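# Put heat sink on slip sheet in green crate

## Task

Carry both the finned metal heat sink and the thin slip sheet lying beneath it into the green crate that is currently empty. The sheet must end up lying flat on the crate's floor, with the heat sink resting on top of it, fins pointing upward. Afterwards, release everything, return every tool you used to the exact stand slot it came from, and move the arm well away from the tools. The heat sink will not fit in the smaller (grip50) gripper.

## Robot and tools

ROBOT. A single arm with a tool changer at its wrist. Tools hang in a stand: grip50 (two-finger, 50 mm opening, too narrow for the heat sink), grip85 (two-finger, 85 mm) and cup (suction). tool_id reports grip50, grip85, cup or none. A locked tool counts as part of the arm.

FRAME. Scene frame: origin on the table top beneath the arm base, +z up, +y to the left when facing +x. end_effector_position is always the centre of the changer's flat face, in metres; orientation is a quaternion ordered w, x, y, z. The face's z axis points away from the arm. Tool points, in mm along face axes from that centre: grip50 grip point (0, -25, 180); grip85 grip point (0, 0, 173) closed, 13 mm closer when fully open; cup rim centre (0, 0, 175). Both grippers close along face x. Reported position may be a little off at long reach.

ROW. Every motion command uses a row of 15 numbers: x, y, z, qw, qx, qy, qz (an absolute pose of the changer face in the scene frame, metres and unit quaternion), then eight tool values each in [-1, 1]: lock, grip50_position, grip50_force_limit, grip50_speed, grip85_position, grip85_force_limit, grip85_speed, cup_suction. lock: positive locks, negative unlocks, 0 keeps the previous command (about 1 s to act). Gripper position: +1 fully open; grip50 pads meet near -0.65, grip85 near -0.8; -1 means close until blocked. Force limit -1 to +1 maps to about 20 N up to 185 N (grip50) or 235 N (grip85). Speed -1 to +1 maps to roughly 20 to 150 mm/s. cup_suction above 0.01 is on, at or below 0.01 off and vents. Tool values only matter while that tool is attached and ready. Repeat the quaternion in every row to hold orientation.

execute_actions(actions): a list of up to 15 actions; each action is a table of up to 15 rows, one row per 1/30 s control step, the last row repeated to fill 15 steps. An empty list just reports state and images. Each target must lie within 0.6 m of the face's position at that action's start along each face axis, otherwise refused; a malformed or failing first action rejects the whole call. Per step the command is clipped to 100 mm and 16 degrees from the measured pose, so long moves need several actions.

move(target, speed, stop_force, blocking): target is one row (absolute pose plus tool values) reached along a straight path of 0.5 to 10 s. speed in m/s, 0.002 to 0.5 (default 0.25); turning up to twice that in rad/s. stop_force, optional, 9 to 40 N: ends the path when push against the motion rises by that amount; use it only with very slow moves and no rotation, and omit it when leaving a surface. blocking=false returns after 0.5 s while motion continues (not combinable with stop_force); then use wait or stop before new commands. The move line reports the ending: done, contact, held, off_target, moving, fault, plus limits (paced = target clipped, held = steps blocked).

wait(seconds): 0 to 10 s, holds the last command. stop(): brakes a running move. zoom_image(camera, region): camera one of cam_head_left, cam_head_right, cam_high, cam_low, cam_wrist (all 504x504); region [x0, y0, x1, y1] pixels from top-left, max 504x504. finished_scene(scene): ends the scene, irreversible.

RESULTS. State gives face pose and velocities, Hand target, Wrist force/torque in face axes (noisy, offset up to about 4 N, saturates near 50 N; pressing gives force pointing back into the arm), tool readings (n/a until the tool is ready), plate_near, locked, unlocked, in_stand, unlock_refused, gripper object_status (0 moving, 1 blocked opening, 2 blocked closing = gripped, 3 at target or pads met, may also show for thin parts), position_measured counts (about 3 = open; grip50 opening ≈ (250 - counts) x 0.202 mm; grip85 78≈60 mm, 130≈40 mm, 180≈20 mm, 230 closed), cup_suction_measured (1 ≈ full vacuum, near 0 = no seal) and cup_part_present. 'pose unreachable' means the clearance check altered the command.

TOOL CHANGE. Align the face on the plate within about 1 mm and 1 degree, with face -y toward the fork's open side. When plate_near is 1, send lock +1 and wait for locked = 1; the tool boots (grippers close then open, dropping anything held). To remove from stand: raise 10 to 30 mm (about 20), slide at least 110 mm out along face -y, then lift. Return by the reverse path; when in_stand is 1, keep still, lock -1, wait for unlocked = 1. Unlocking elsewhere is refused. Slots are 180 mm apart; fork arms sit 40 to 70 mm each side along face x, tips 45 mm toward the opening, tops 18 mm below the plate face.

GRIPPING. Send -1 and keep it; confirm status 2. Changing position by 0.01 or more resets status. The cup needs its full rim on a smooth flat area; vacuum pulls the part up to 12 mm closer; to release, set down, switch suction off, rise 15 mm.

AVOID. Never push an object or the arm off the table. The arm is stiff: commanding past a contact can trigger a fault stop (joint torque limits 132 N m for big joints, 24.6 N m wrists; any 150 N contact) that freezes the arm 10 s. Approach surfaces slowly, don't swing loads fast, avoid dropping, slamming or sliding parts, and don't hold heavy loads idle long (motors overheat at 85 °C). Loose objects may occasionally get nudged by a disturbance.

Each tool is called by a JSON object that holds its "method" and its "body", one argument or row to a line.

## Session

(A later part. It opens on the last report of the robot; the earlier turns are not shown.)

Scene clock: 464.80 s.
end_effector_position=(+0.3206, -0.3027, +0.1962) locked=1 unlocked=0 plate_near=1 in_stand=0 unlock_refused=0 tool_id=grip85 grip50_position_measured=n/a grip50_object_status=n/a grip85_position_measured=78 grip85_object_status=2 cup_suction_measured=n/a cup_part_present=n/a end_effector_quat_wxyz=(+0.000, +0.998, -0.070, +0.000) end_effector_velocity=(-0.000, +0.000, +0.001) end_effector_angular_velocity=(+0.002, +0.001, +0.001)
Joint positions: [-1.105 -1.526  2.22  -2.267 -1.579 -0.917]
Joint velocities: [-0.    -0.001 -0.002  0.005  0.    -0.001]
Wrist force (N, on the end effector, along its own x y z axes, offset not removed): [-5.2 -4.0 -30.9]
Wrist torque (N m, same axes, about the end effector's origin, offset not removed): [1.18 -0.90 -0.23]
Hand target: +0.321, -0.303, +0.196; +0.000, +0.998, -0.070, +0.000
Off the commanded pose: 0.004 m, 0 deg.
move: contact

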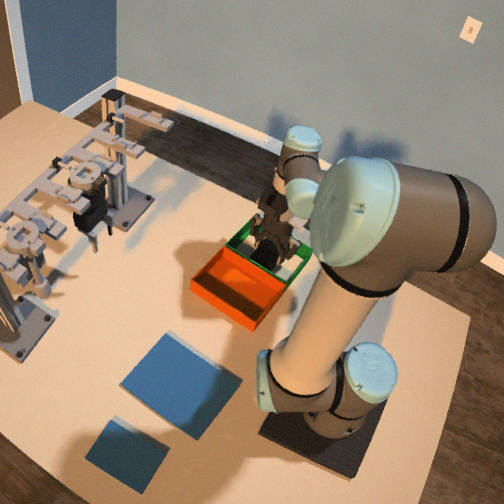

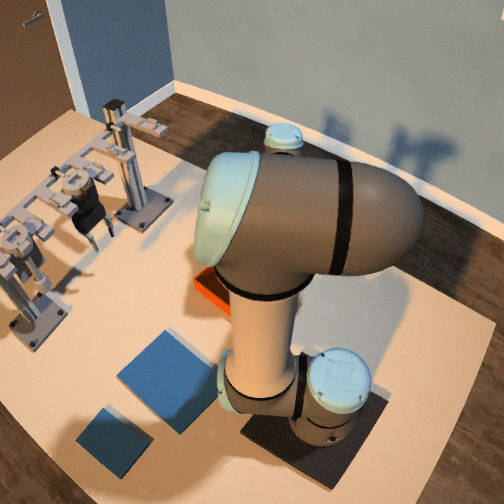

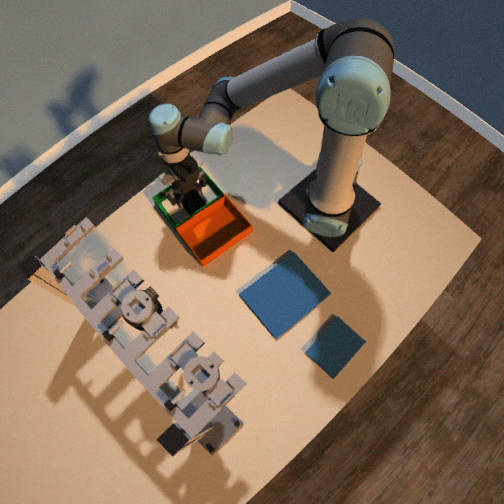

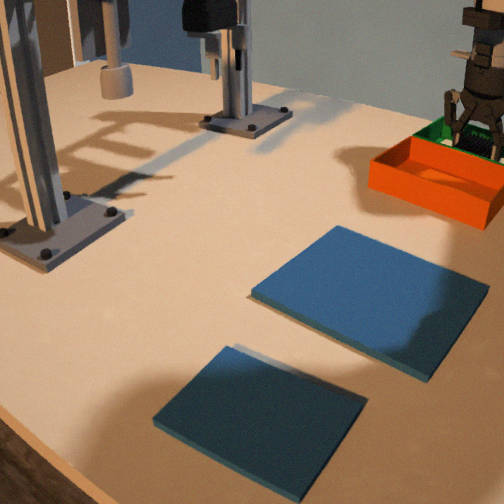

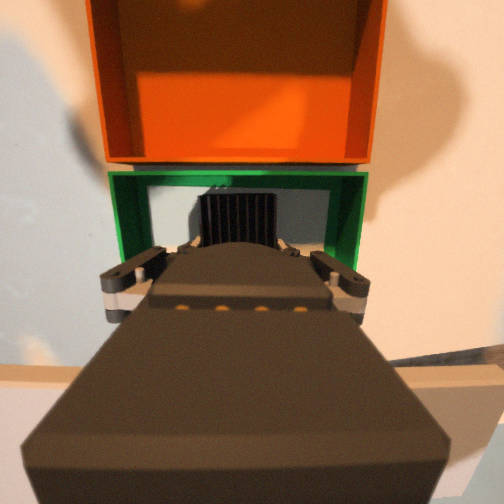

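{"method": "move", "body": {
  "target": [0.3206,-0.3026,0.1966,0,0.9976,-0.0698,0,0,0,0,0,0.7,-0.6,-0.6,0],
  "speed": 0.01
}}

{"method": "move", "body": {
  "target": [0.3206,-0.3026,0.26,0,0.9976,-0.0698,0,0,0,0,0,0.7,-0.6,-0.6,0],
  "speed": 0.08
}}

{"method": "move", "body": {
  "target": [0.49,-0.187,0.38,0,0.6935,0.7204,0,0,0,0,0,1,-0.3,0,0],
  "speed": 0.4
}}

{"method": "move", "body": {
  "target": [0.641,-0.181,0.38,0,0.6935,0.7204,0,0,0,0,0,1,-0.3,0,0],
  "speed": 0.12,
  "stop_force": 25
}}

{"method": "move", "body": {
  "target": [0.641,-0.181,0.3599,0,0.6935,0.7204,0,0,0,0,0,1,-0.3,0,0],
  "speed": 0.012,
  "stop_force": 25
}}

{"method": "execute_actions", "body": {
  "actions": [
    [[0.641,-0.181,0.3599,0,0.6935,0.7204,0,-1,0,0,0,1,-0.3,0,0]],
    [[0.641,-0.181,0.3599,0,0.6935,0.7204,0,-1,0,0,0,1,-0.3,0,0]],
    [[0.641,-0.181,0.3599,0,0.6935,0.7204,0,-1,0,0,0,1,-0.3,0,0]]
  ]
}}

Scene clock: 475.10 s.
end_effector_position=(+0.3206, -0.3026, +0.1966) locked=1 unlocked=0 plate_near=1 in_stand=0 unlock_refused=0 tool_id=grip85 grip50_position_measured=n/a grip50_object_status=n/a grip85_position_measured=41 grip85_object_status=3 cup_suction_measured=n/a cup_part_present=n/a end_effector_quat_wxyz=(+0.000, +0.998, -0.070, +0.000) end_effector_velocity=(-0.000, +0.000, +0.000) end_effector_angular_velocity=(+0.000, -0.000, -0.001)
Joint positions: [-1.105 -1.527  2.219 -2.266 -1.579 -0.917]
Joint velocities: [ 0.    -0.    -0.     0.001  0.     0.001]
Wrist force (N, on the end effector, along its own x y z axes, offset not removed): [-0.4 0.5 -3.4]
Wrist torque (N m, same axes, about the end effector's origin, offset not removed): [0.14 0.08 -0.26]
Hand target: +0.321, -0.303, +0.197; +0.000, +0.998, -0.070, +0.000
Off the commanded pose: 0.000 m, 0 deg.
move: done

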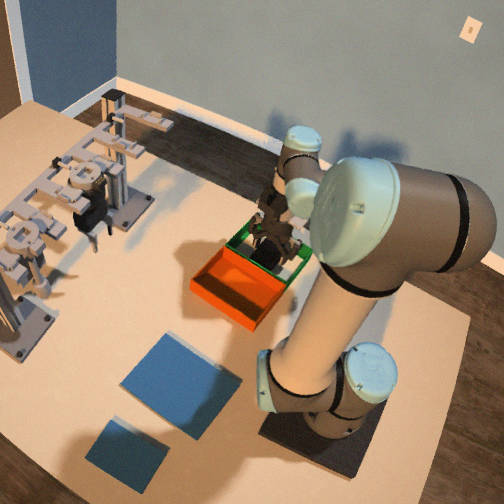

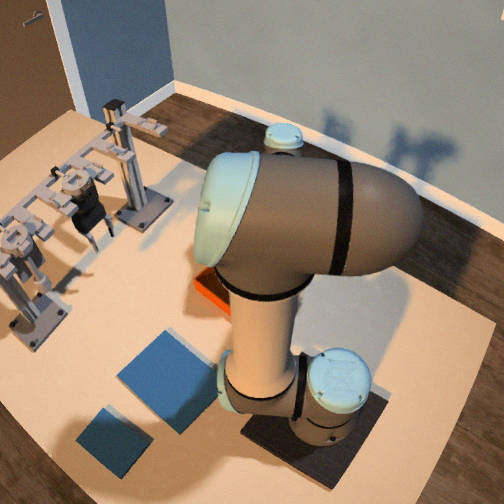

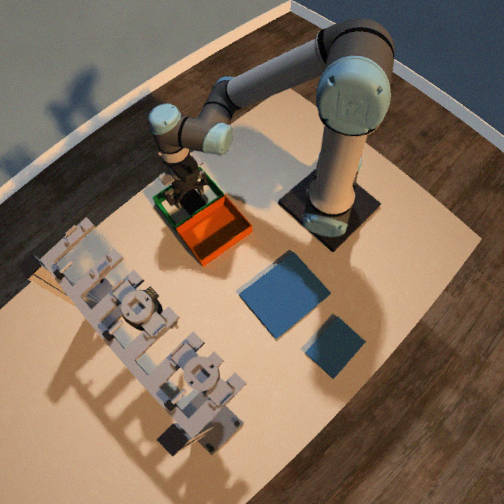

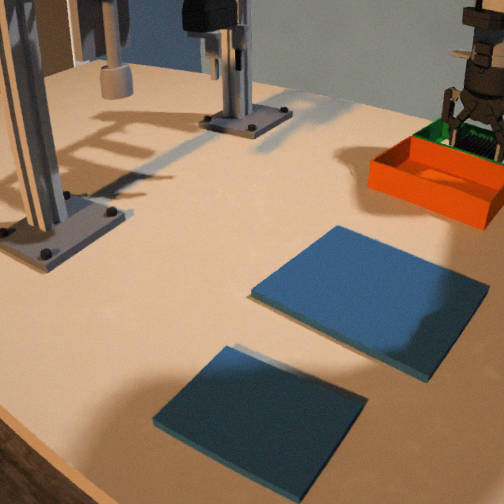

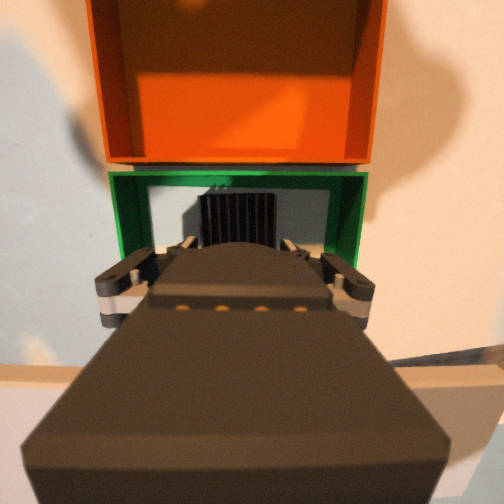

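Scene clock: 476.33 s.
end_effector_position=(+0.3207, -0.3027, +0.2598) locked=1 unlocked=0 plate_near=1 in_stand=0 unlock_refused=0 tool_id=grip85 grip50_position_measured=n/a grip50_object_status=n/a grip85_position_measured=41 grip85_object_status=3 cup_suction_measured=n/a cup_part_present=n/a end_effector_quat_wxyz=(+0.000, +0.998, -0.070, +0.000) end_effector_velocity=(+0.000, -0.000, +0.002) end_effector_angular_velocity=(+0.001, +0.000, +0.000)
Joint positions: [-1.103 -1.627  2.124 -2.07  -1.579 -0.916]
Joint velocities: [-0.    -0.002 -0.003  0.006  0.    -0.   ]
Wrist force (N, on the end effector, along its own x y z axes, offset not removed): [0.7 -0.7 -1.3]
Wrist torque (N m, same axes, about the end effector's origin, offset not removed): [-0.04 -0.03 -0.16]
Hand target: +0.321, -0.303, +0.260; +0.000, +0.998, -0.070, +0.000
Off the commanded pose: 0.000 m, 0 deg.
move: done

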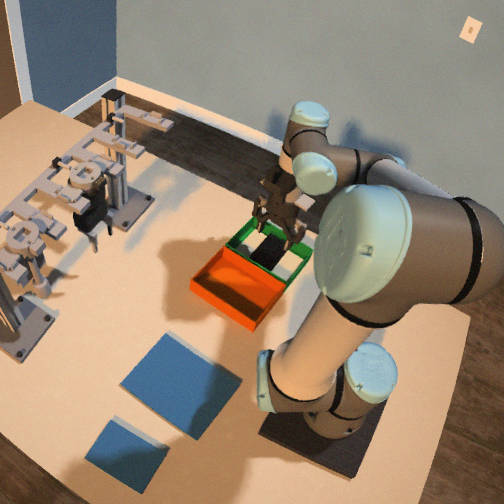

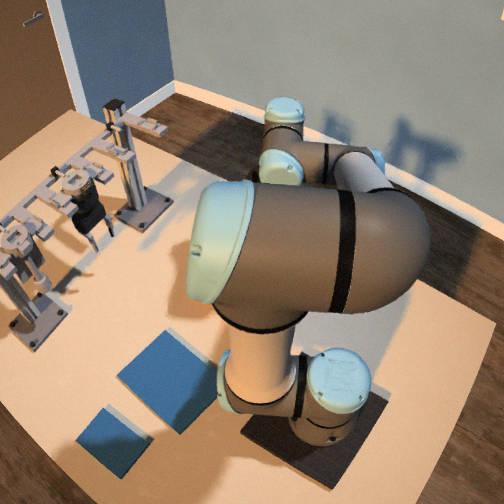

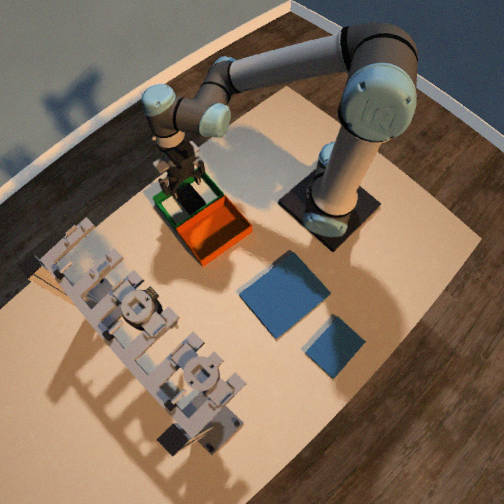

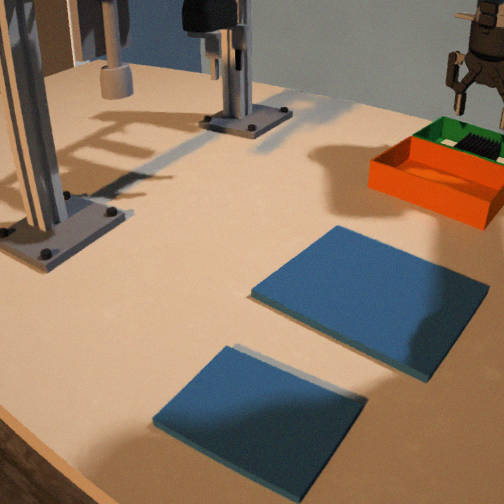

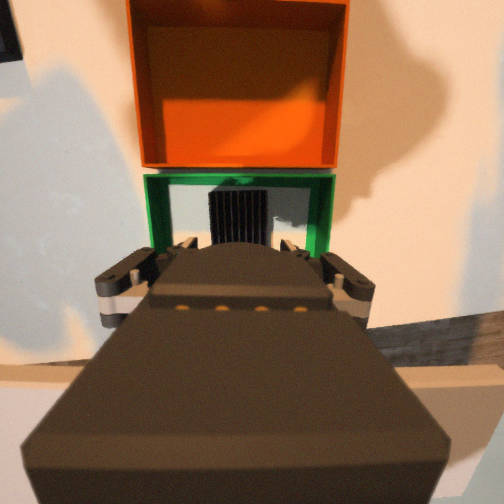

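Scene clock: 479.10 s.
end_effector_position=(+0.4901, -0.1874, +0.3798) locked=1 unlocked=0 plate_near=1 in_stand=0 unlock_refused=0 tool_id=grip85 grip50_position_measured=n/a grip50_object_status=n/a grip85_position_measured=3 grip85_object_status=3 cup_suction_measured=n/a cup_part_present=n/a end_effector_quat_wxyz=(+0.000, +0.694, +0.720, -0.000) end_effector_velocity=(+0.001, +0.000, +0.001) end_effector_angular_velocity=(-0.000, +0.000, +0.012)
Joint positions: [-0.661 -1.515  1.691 -1.745 -1.58  -2.221]
Joint velocities: [ 0.002  0.002 -0.004  0.003 -0.    -0.01 ]
Wrist force (N, on the end effector, along its own x y z axes, offset not removed): [-0.1 0.6 -1.2]
Wrist torque (N m, same axes, about the end effector's origin, offset not removed): [0.09 0.10 -0.22]
Hand target: +0.490, -0.187, +0.380; +0.000, +0.694, +0.720, -0.000
Off the commanded pose: 0.000 m, 0 deg.
move: done

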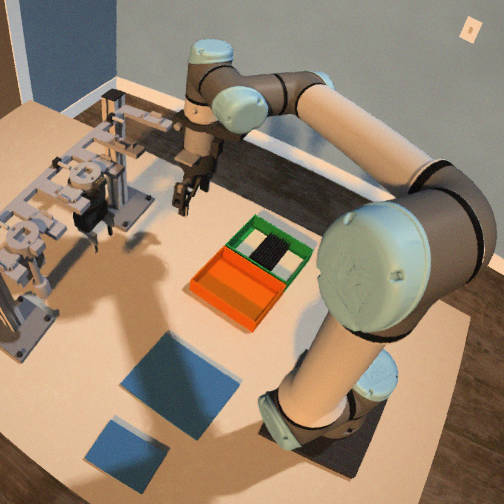

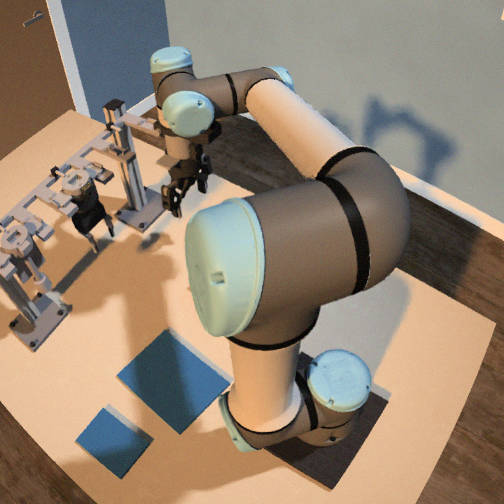

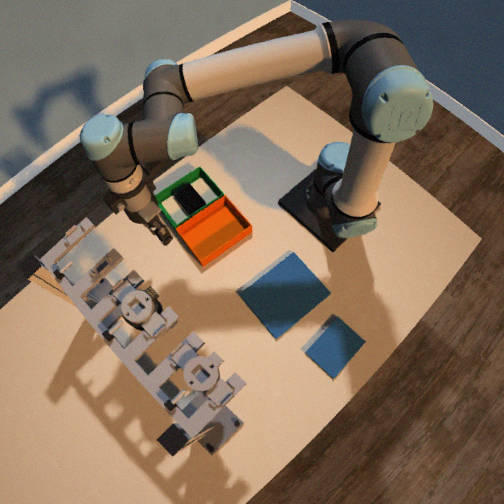

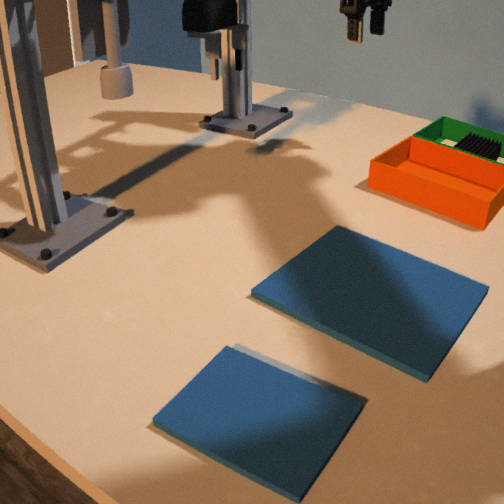

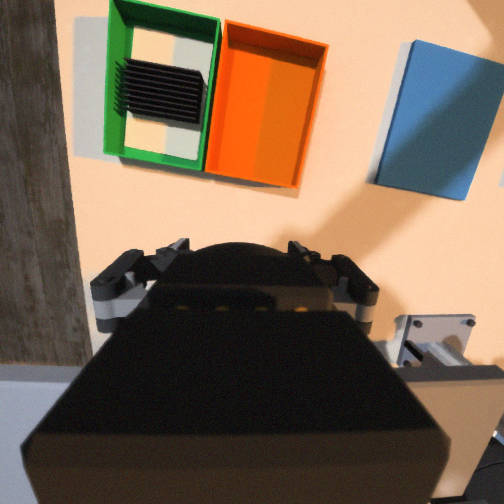

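Scene clock: 480.87 s.
end_effector_position=(+0.6408, -0.1811, +0.3799) locked=1 unlocked=0 plate_near=1 in_stand=0 unlock_refused=0 tool_id=grip85 grip50_position_measured=n/a grip50_object_status=n/a grip85_position_measured=3 grip85_object_status=3 cup_suction_measured=n/a cup_part_present=n/a end_effector_quat_wxyz=(+0.000, +0.694, +0.720, -0.000) end_effector_velocity=(+0.002, -0.000, +0.000) end_effector_angular_velocity=(+0.000, +0.001, -0.000)
Joint positions: [-0.518 -1.173  1.267 -1.662 -1.579 -2.079]
Joint velocities: [ 0.001  0.006 -0.009  0.003  0.     0.002]
Wrist force (N, on the end effector, along its own x y z axes, offset not removed): [-0.1 -0.6 -5.4]
Wrist torque (N m, same axes, about the end effector's origin, offset not removed): [0.03 0.04 -0.13]
Hand target: +0.641, -0.181, +0.380; +0.000, +0.694, +0.720, -0.000
Off the commanded pose: 0.000 m, 0 deg.
move: done

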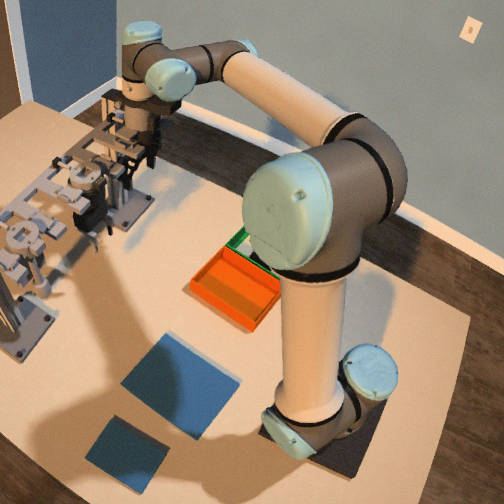

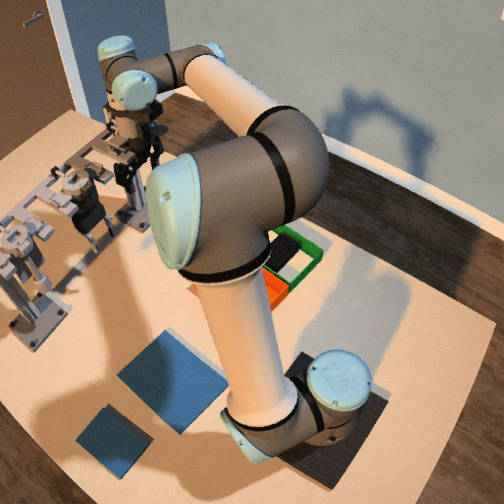

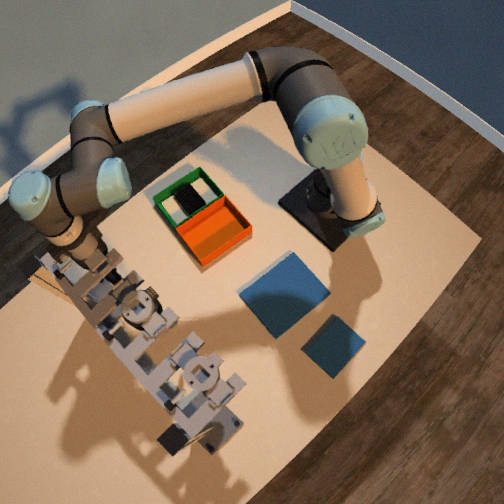

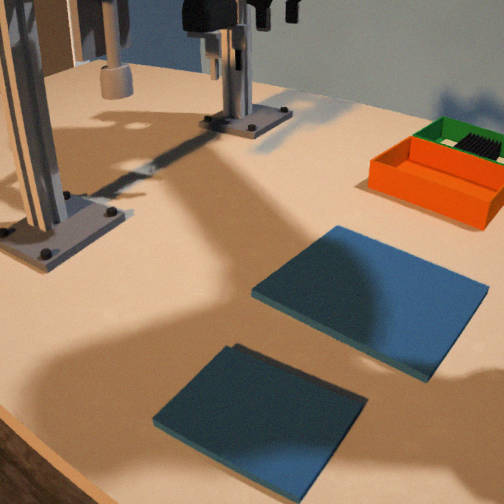

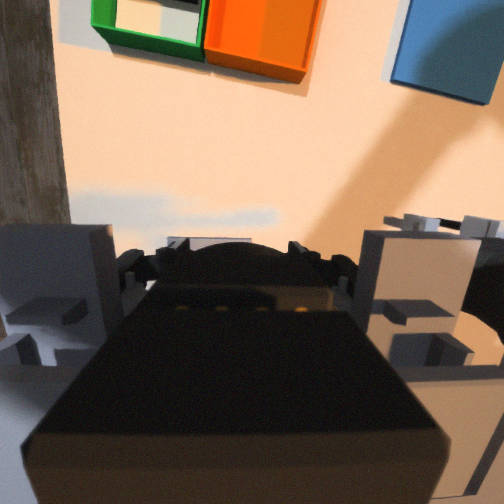

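Scene clock: 482.77 s.
end_effector_position=(+0.6410, -0.1810, +0.3601) locked=1 unlocked=0 plate_near=1 in_stand=1 unlock_refused=0 tool_id=grip85 grip50_position_measured=n/a grip50_object_status=n/a grip85_position_measured=3 grip85_object_status=3 cup_suction_measured=n/a cup_part_present=n/a end_effector_quat_wxyz=(-0.000, +0.694, +0.720, -0.000) end_effector_velocity=(-0.000, +0.000, -0.002) end_effector_angular_velocity=(+0.001, +0.000, -0.000)
Joint positions: [-0.518 -1.168  1.309 -1.71  -1.579 -2.079]
Joint velocities: [-0.     0.001  0.005 -0.005  0.     0.   ]
Wrist force (N, on the end effector, along its own x y z axes, offset not removed): [-0.2 0.7 -2.2]
Wrist torque (N m, same axes, about the end effector's origin, offset not removed): [-0.10 0.14 -0.09]
Hand target: +0.641, -0.181, +0.360; -0.000, +0.694, +0.720, -0.000
Off the commanded pose: 0.000 m, 0 deg.
move: done

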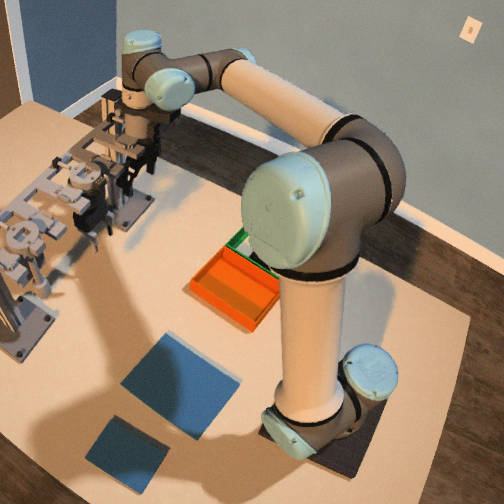

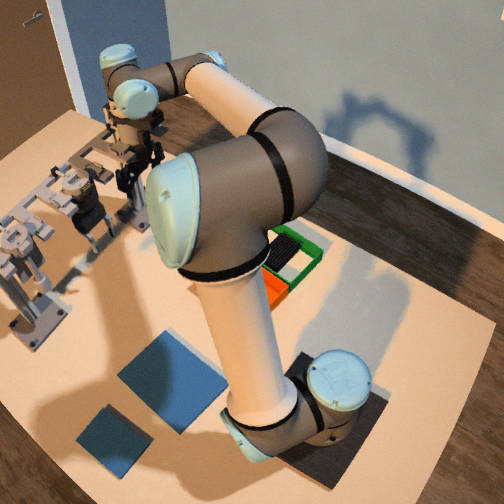

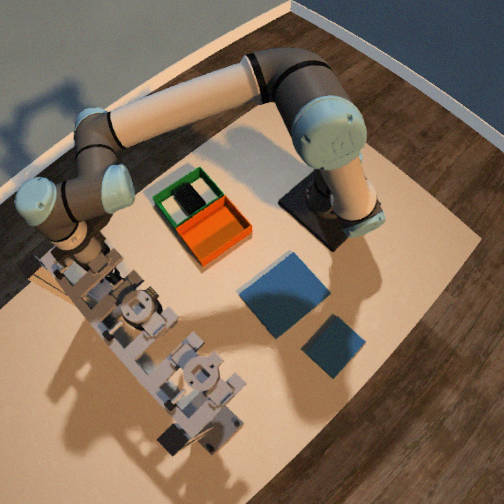

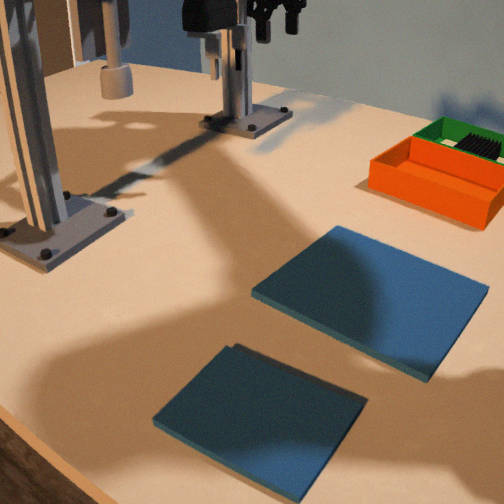

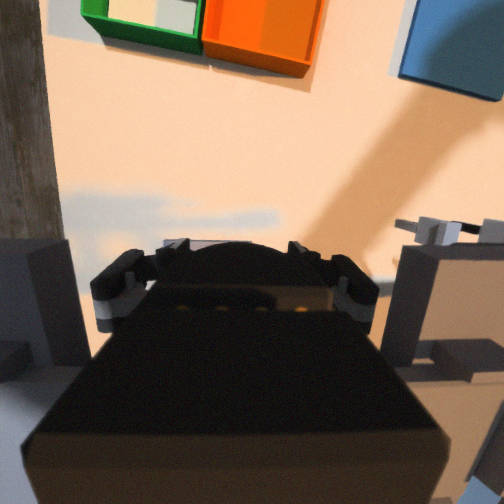

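Scene clock: 484.27 s.
end_effector_position=(+0.6410, -0.1810, +0.3599) locked=0 unlocked=1 plate_near=1 in_stand=1 unlock_refused=0 tool_id=none grip50_position_measured=n/a grip50_object_status=n/a grip85_position_measured=n/a grip85_object_status=n/a cup_suction_measured=n/a cup_part_present=n/a end_effector_quat_wxyz=(-0.000, +0.694, +0.720, +0.000) end_effector_velocity=(+0.000, -0.000, -0.000) end_effector_angular_velocity=(-0.000, -0.000, -0.001)
Joint positions: [-0.518 -1.167  1.31  -1.71  -1.579 -2.079]
Joint velocities: [-0.     0.    -0.    -0.    -0.     0.001]
Wrist force (N, on the end effector, along its own x y z axes, offset not removed): [1.2 -1.1 -2.4]
Wrist torque (N m, same axes, about the end effector's origin, offset not removed): [0.11 -0.05 -0.25]
Hand target: +0.641, -0.181, +0.360; -0.000, +0.694, +0.720, +0.000
Off the commanded pose: 0.000 m, 0 deg.

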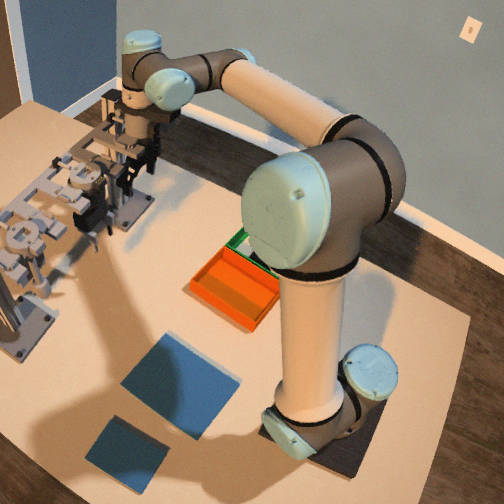

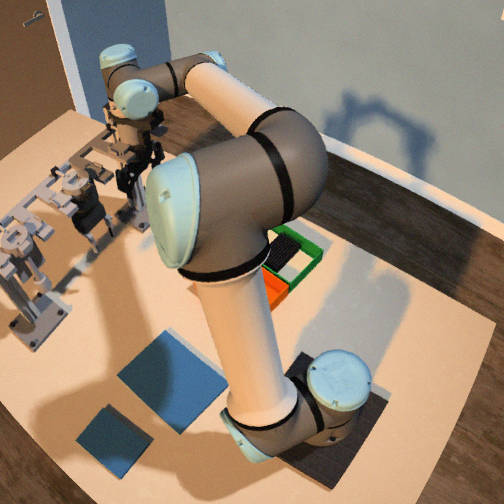

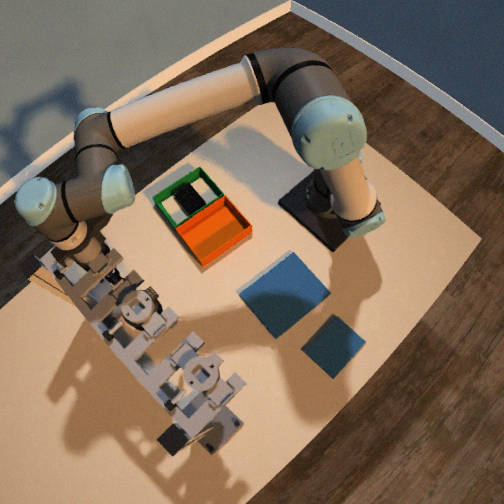

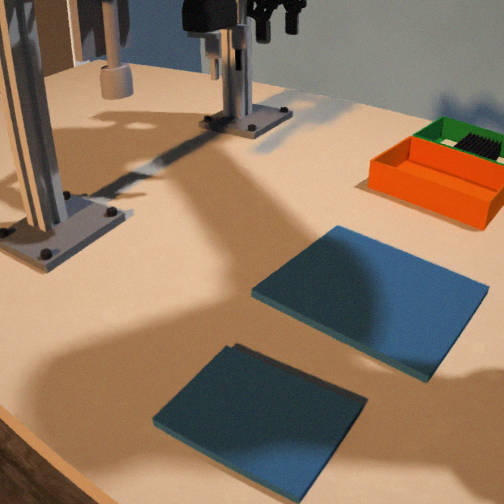

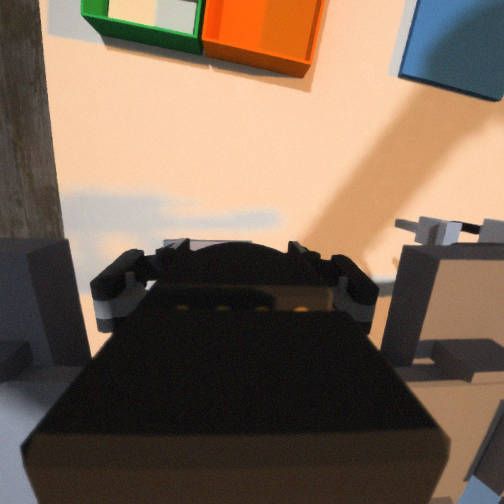

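{"method": "move", "body": {
  "target": [0.641,-0.181,0.395,0,0.6935,0.7204,0,0,0,0,0,1,-0.3,0,0],
  "speed": 0.04
}}

{"method": "move", "body": {
  "target": [0.38,-0.2,0.45,0,0.6935,0.7204,0,0,0,0,0,1,-0.3,0,0],
  "speed": 0.25
}}

{"method": "finished_scene", "body": {
  "scene": 1
}}

Scene clock: 491.43 s.
end_effector_position=(+0.6411, -0.1810, +0.3948) locked=0 unlocked=1 plate_near=0 in_stand=0 unlock_refused=0 tool_id=none grip50_position_measured=n/a grip50_object_status=n/a grip85_position_measured=n/a grip85_object_status=n/a cup_suction_measured=n/a cup_part_present=n/a end_effector_quat_wxyz=(+0.000, +0.694, +0.720, +0.000) end_effector_velocity=(+0.000, -0.000, +0.002) end_effector_angular_velocity=(-0.000, -0.000, -0.001)
Joint positions: [-0.518 -1.175  1.232 -1.624 -1.579 -2.079]
Joint velocities: [ 0.    -0.    -0.005  0.005 -0.     0.001]
Wrist force (N, on the end effector, along its own x y z axes, offset not removed): [-2.6 0.6 -0.8]
Wrist torque (N m, same axes, about the end effector's origin, offset not removed): [0.22 -0.01 -0.13]
Hand target: +0.641, -0.181, +0.395; +0.000, +0.694, +0.720, +0.000
Off the commanded pose: 0.000 m, 0 deg.
move: done

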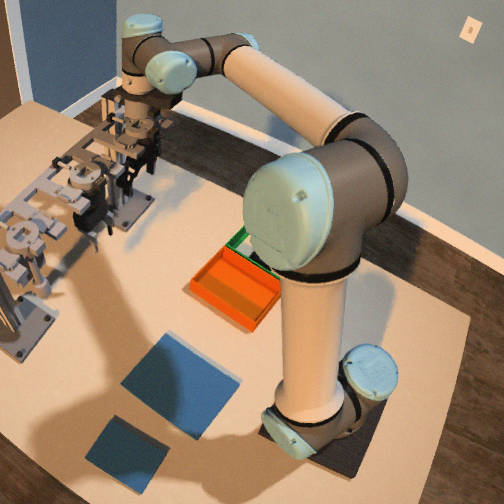

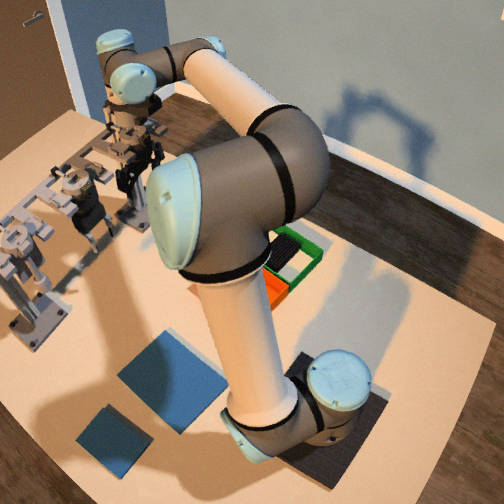

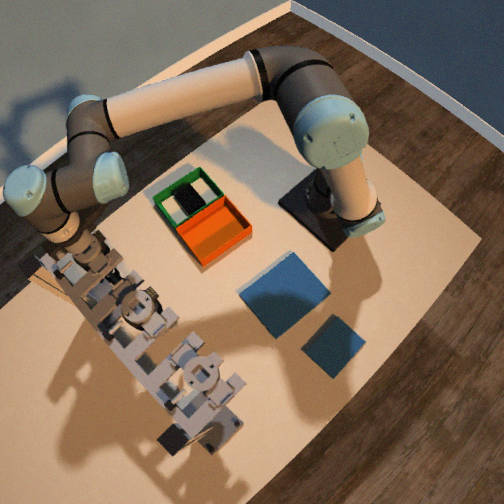

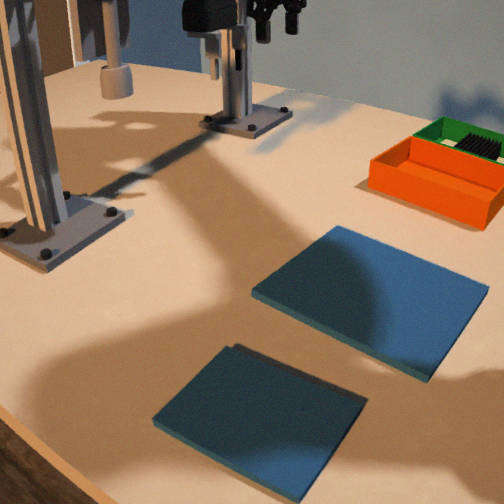

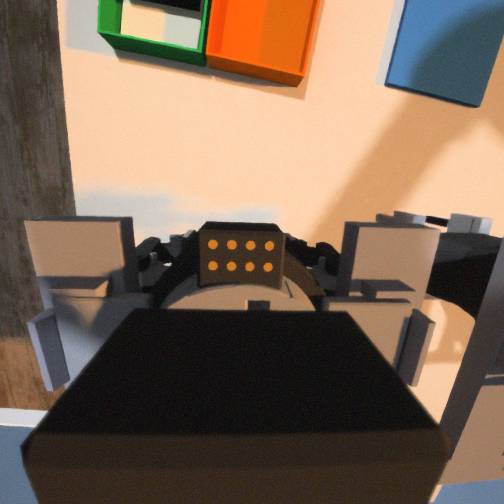

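Scene clock: 493.17 s.
end_effector_position=(+0.3802, -0.1999, +0.4501) locked=0 unlocked=1 plate_near=0 in_stand=0 unlock_refused=0 tool_id=none grip50_position_measured=n/a grip50_object_status=n/a grip85_position_measured=n/a grip85_object_status=n/a cup_suction_measured=n/a cup_part_present=n/a end_effector_quat_wxyz=(-0.000, +0.694, +0.720, +0.000) end_effector_velocity=(-0.002, -0.000, +0.000) end_effector_angular_velocity=(-0.000, -0.000, -0.000)
Joint positions: [-0.835 -1.764  1.739 -1.545 -1.579 -2.396]
Joint velocities: [-0.003 -0.003  0.002  0.001  0.    -0.003]
Wrist force (N, on the end effector, along its own x y z axes, offset not removed): [0.6 -0.1 -0.6]
Wrist torque (N m, same axes, about the end effector's origin, offset not removed): [0.02 -0.04 -0.17]
Hand target: +0.380, -0.200, +0.450; -0.000, +0.694, +0.720, +0.000
Off the commanded pose: 0.000 m, 0 deg.
move: done

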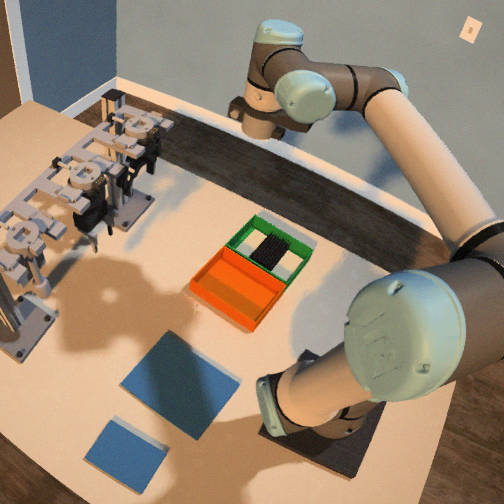

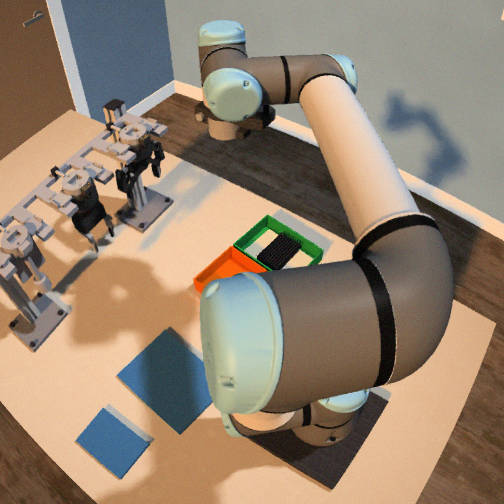

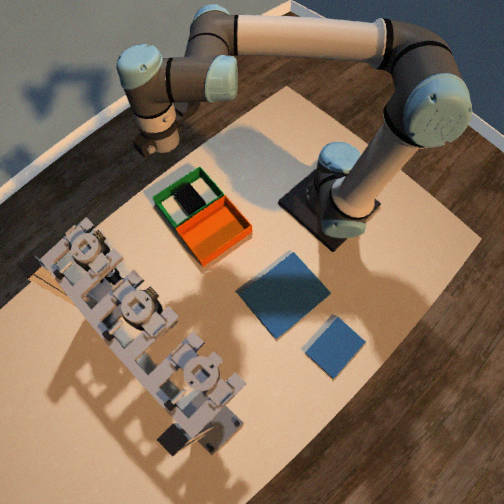

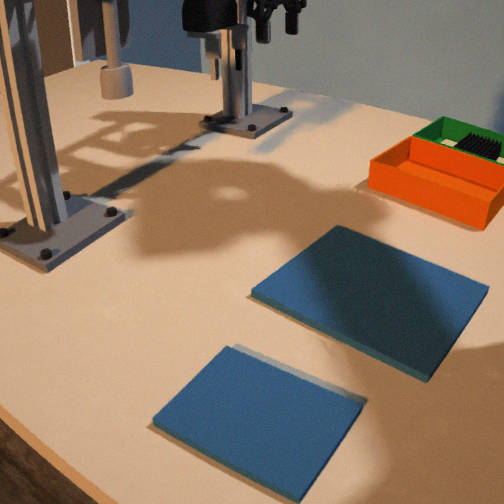

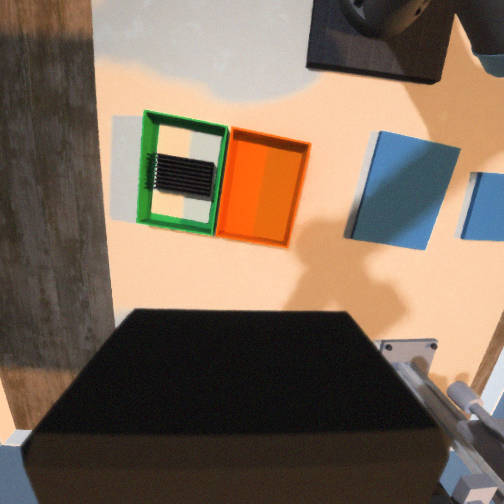

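The scene is finished: the task was done.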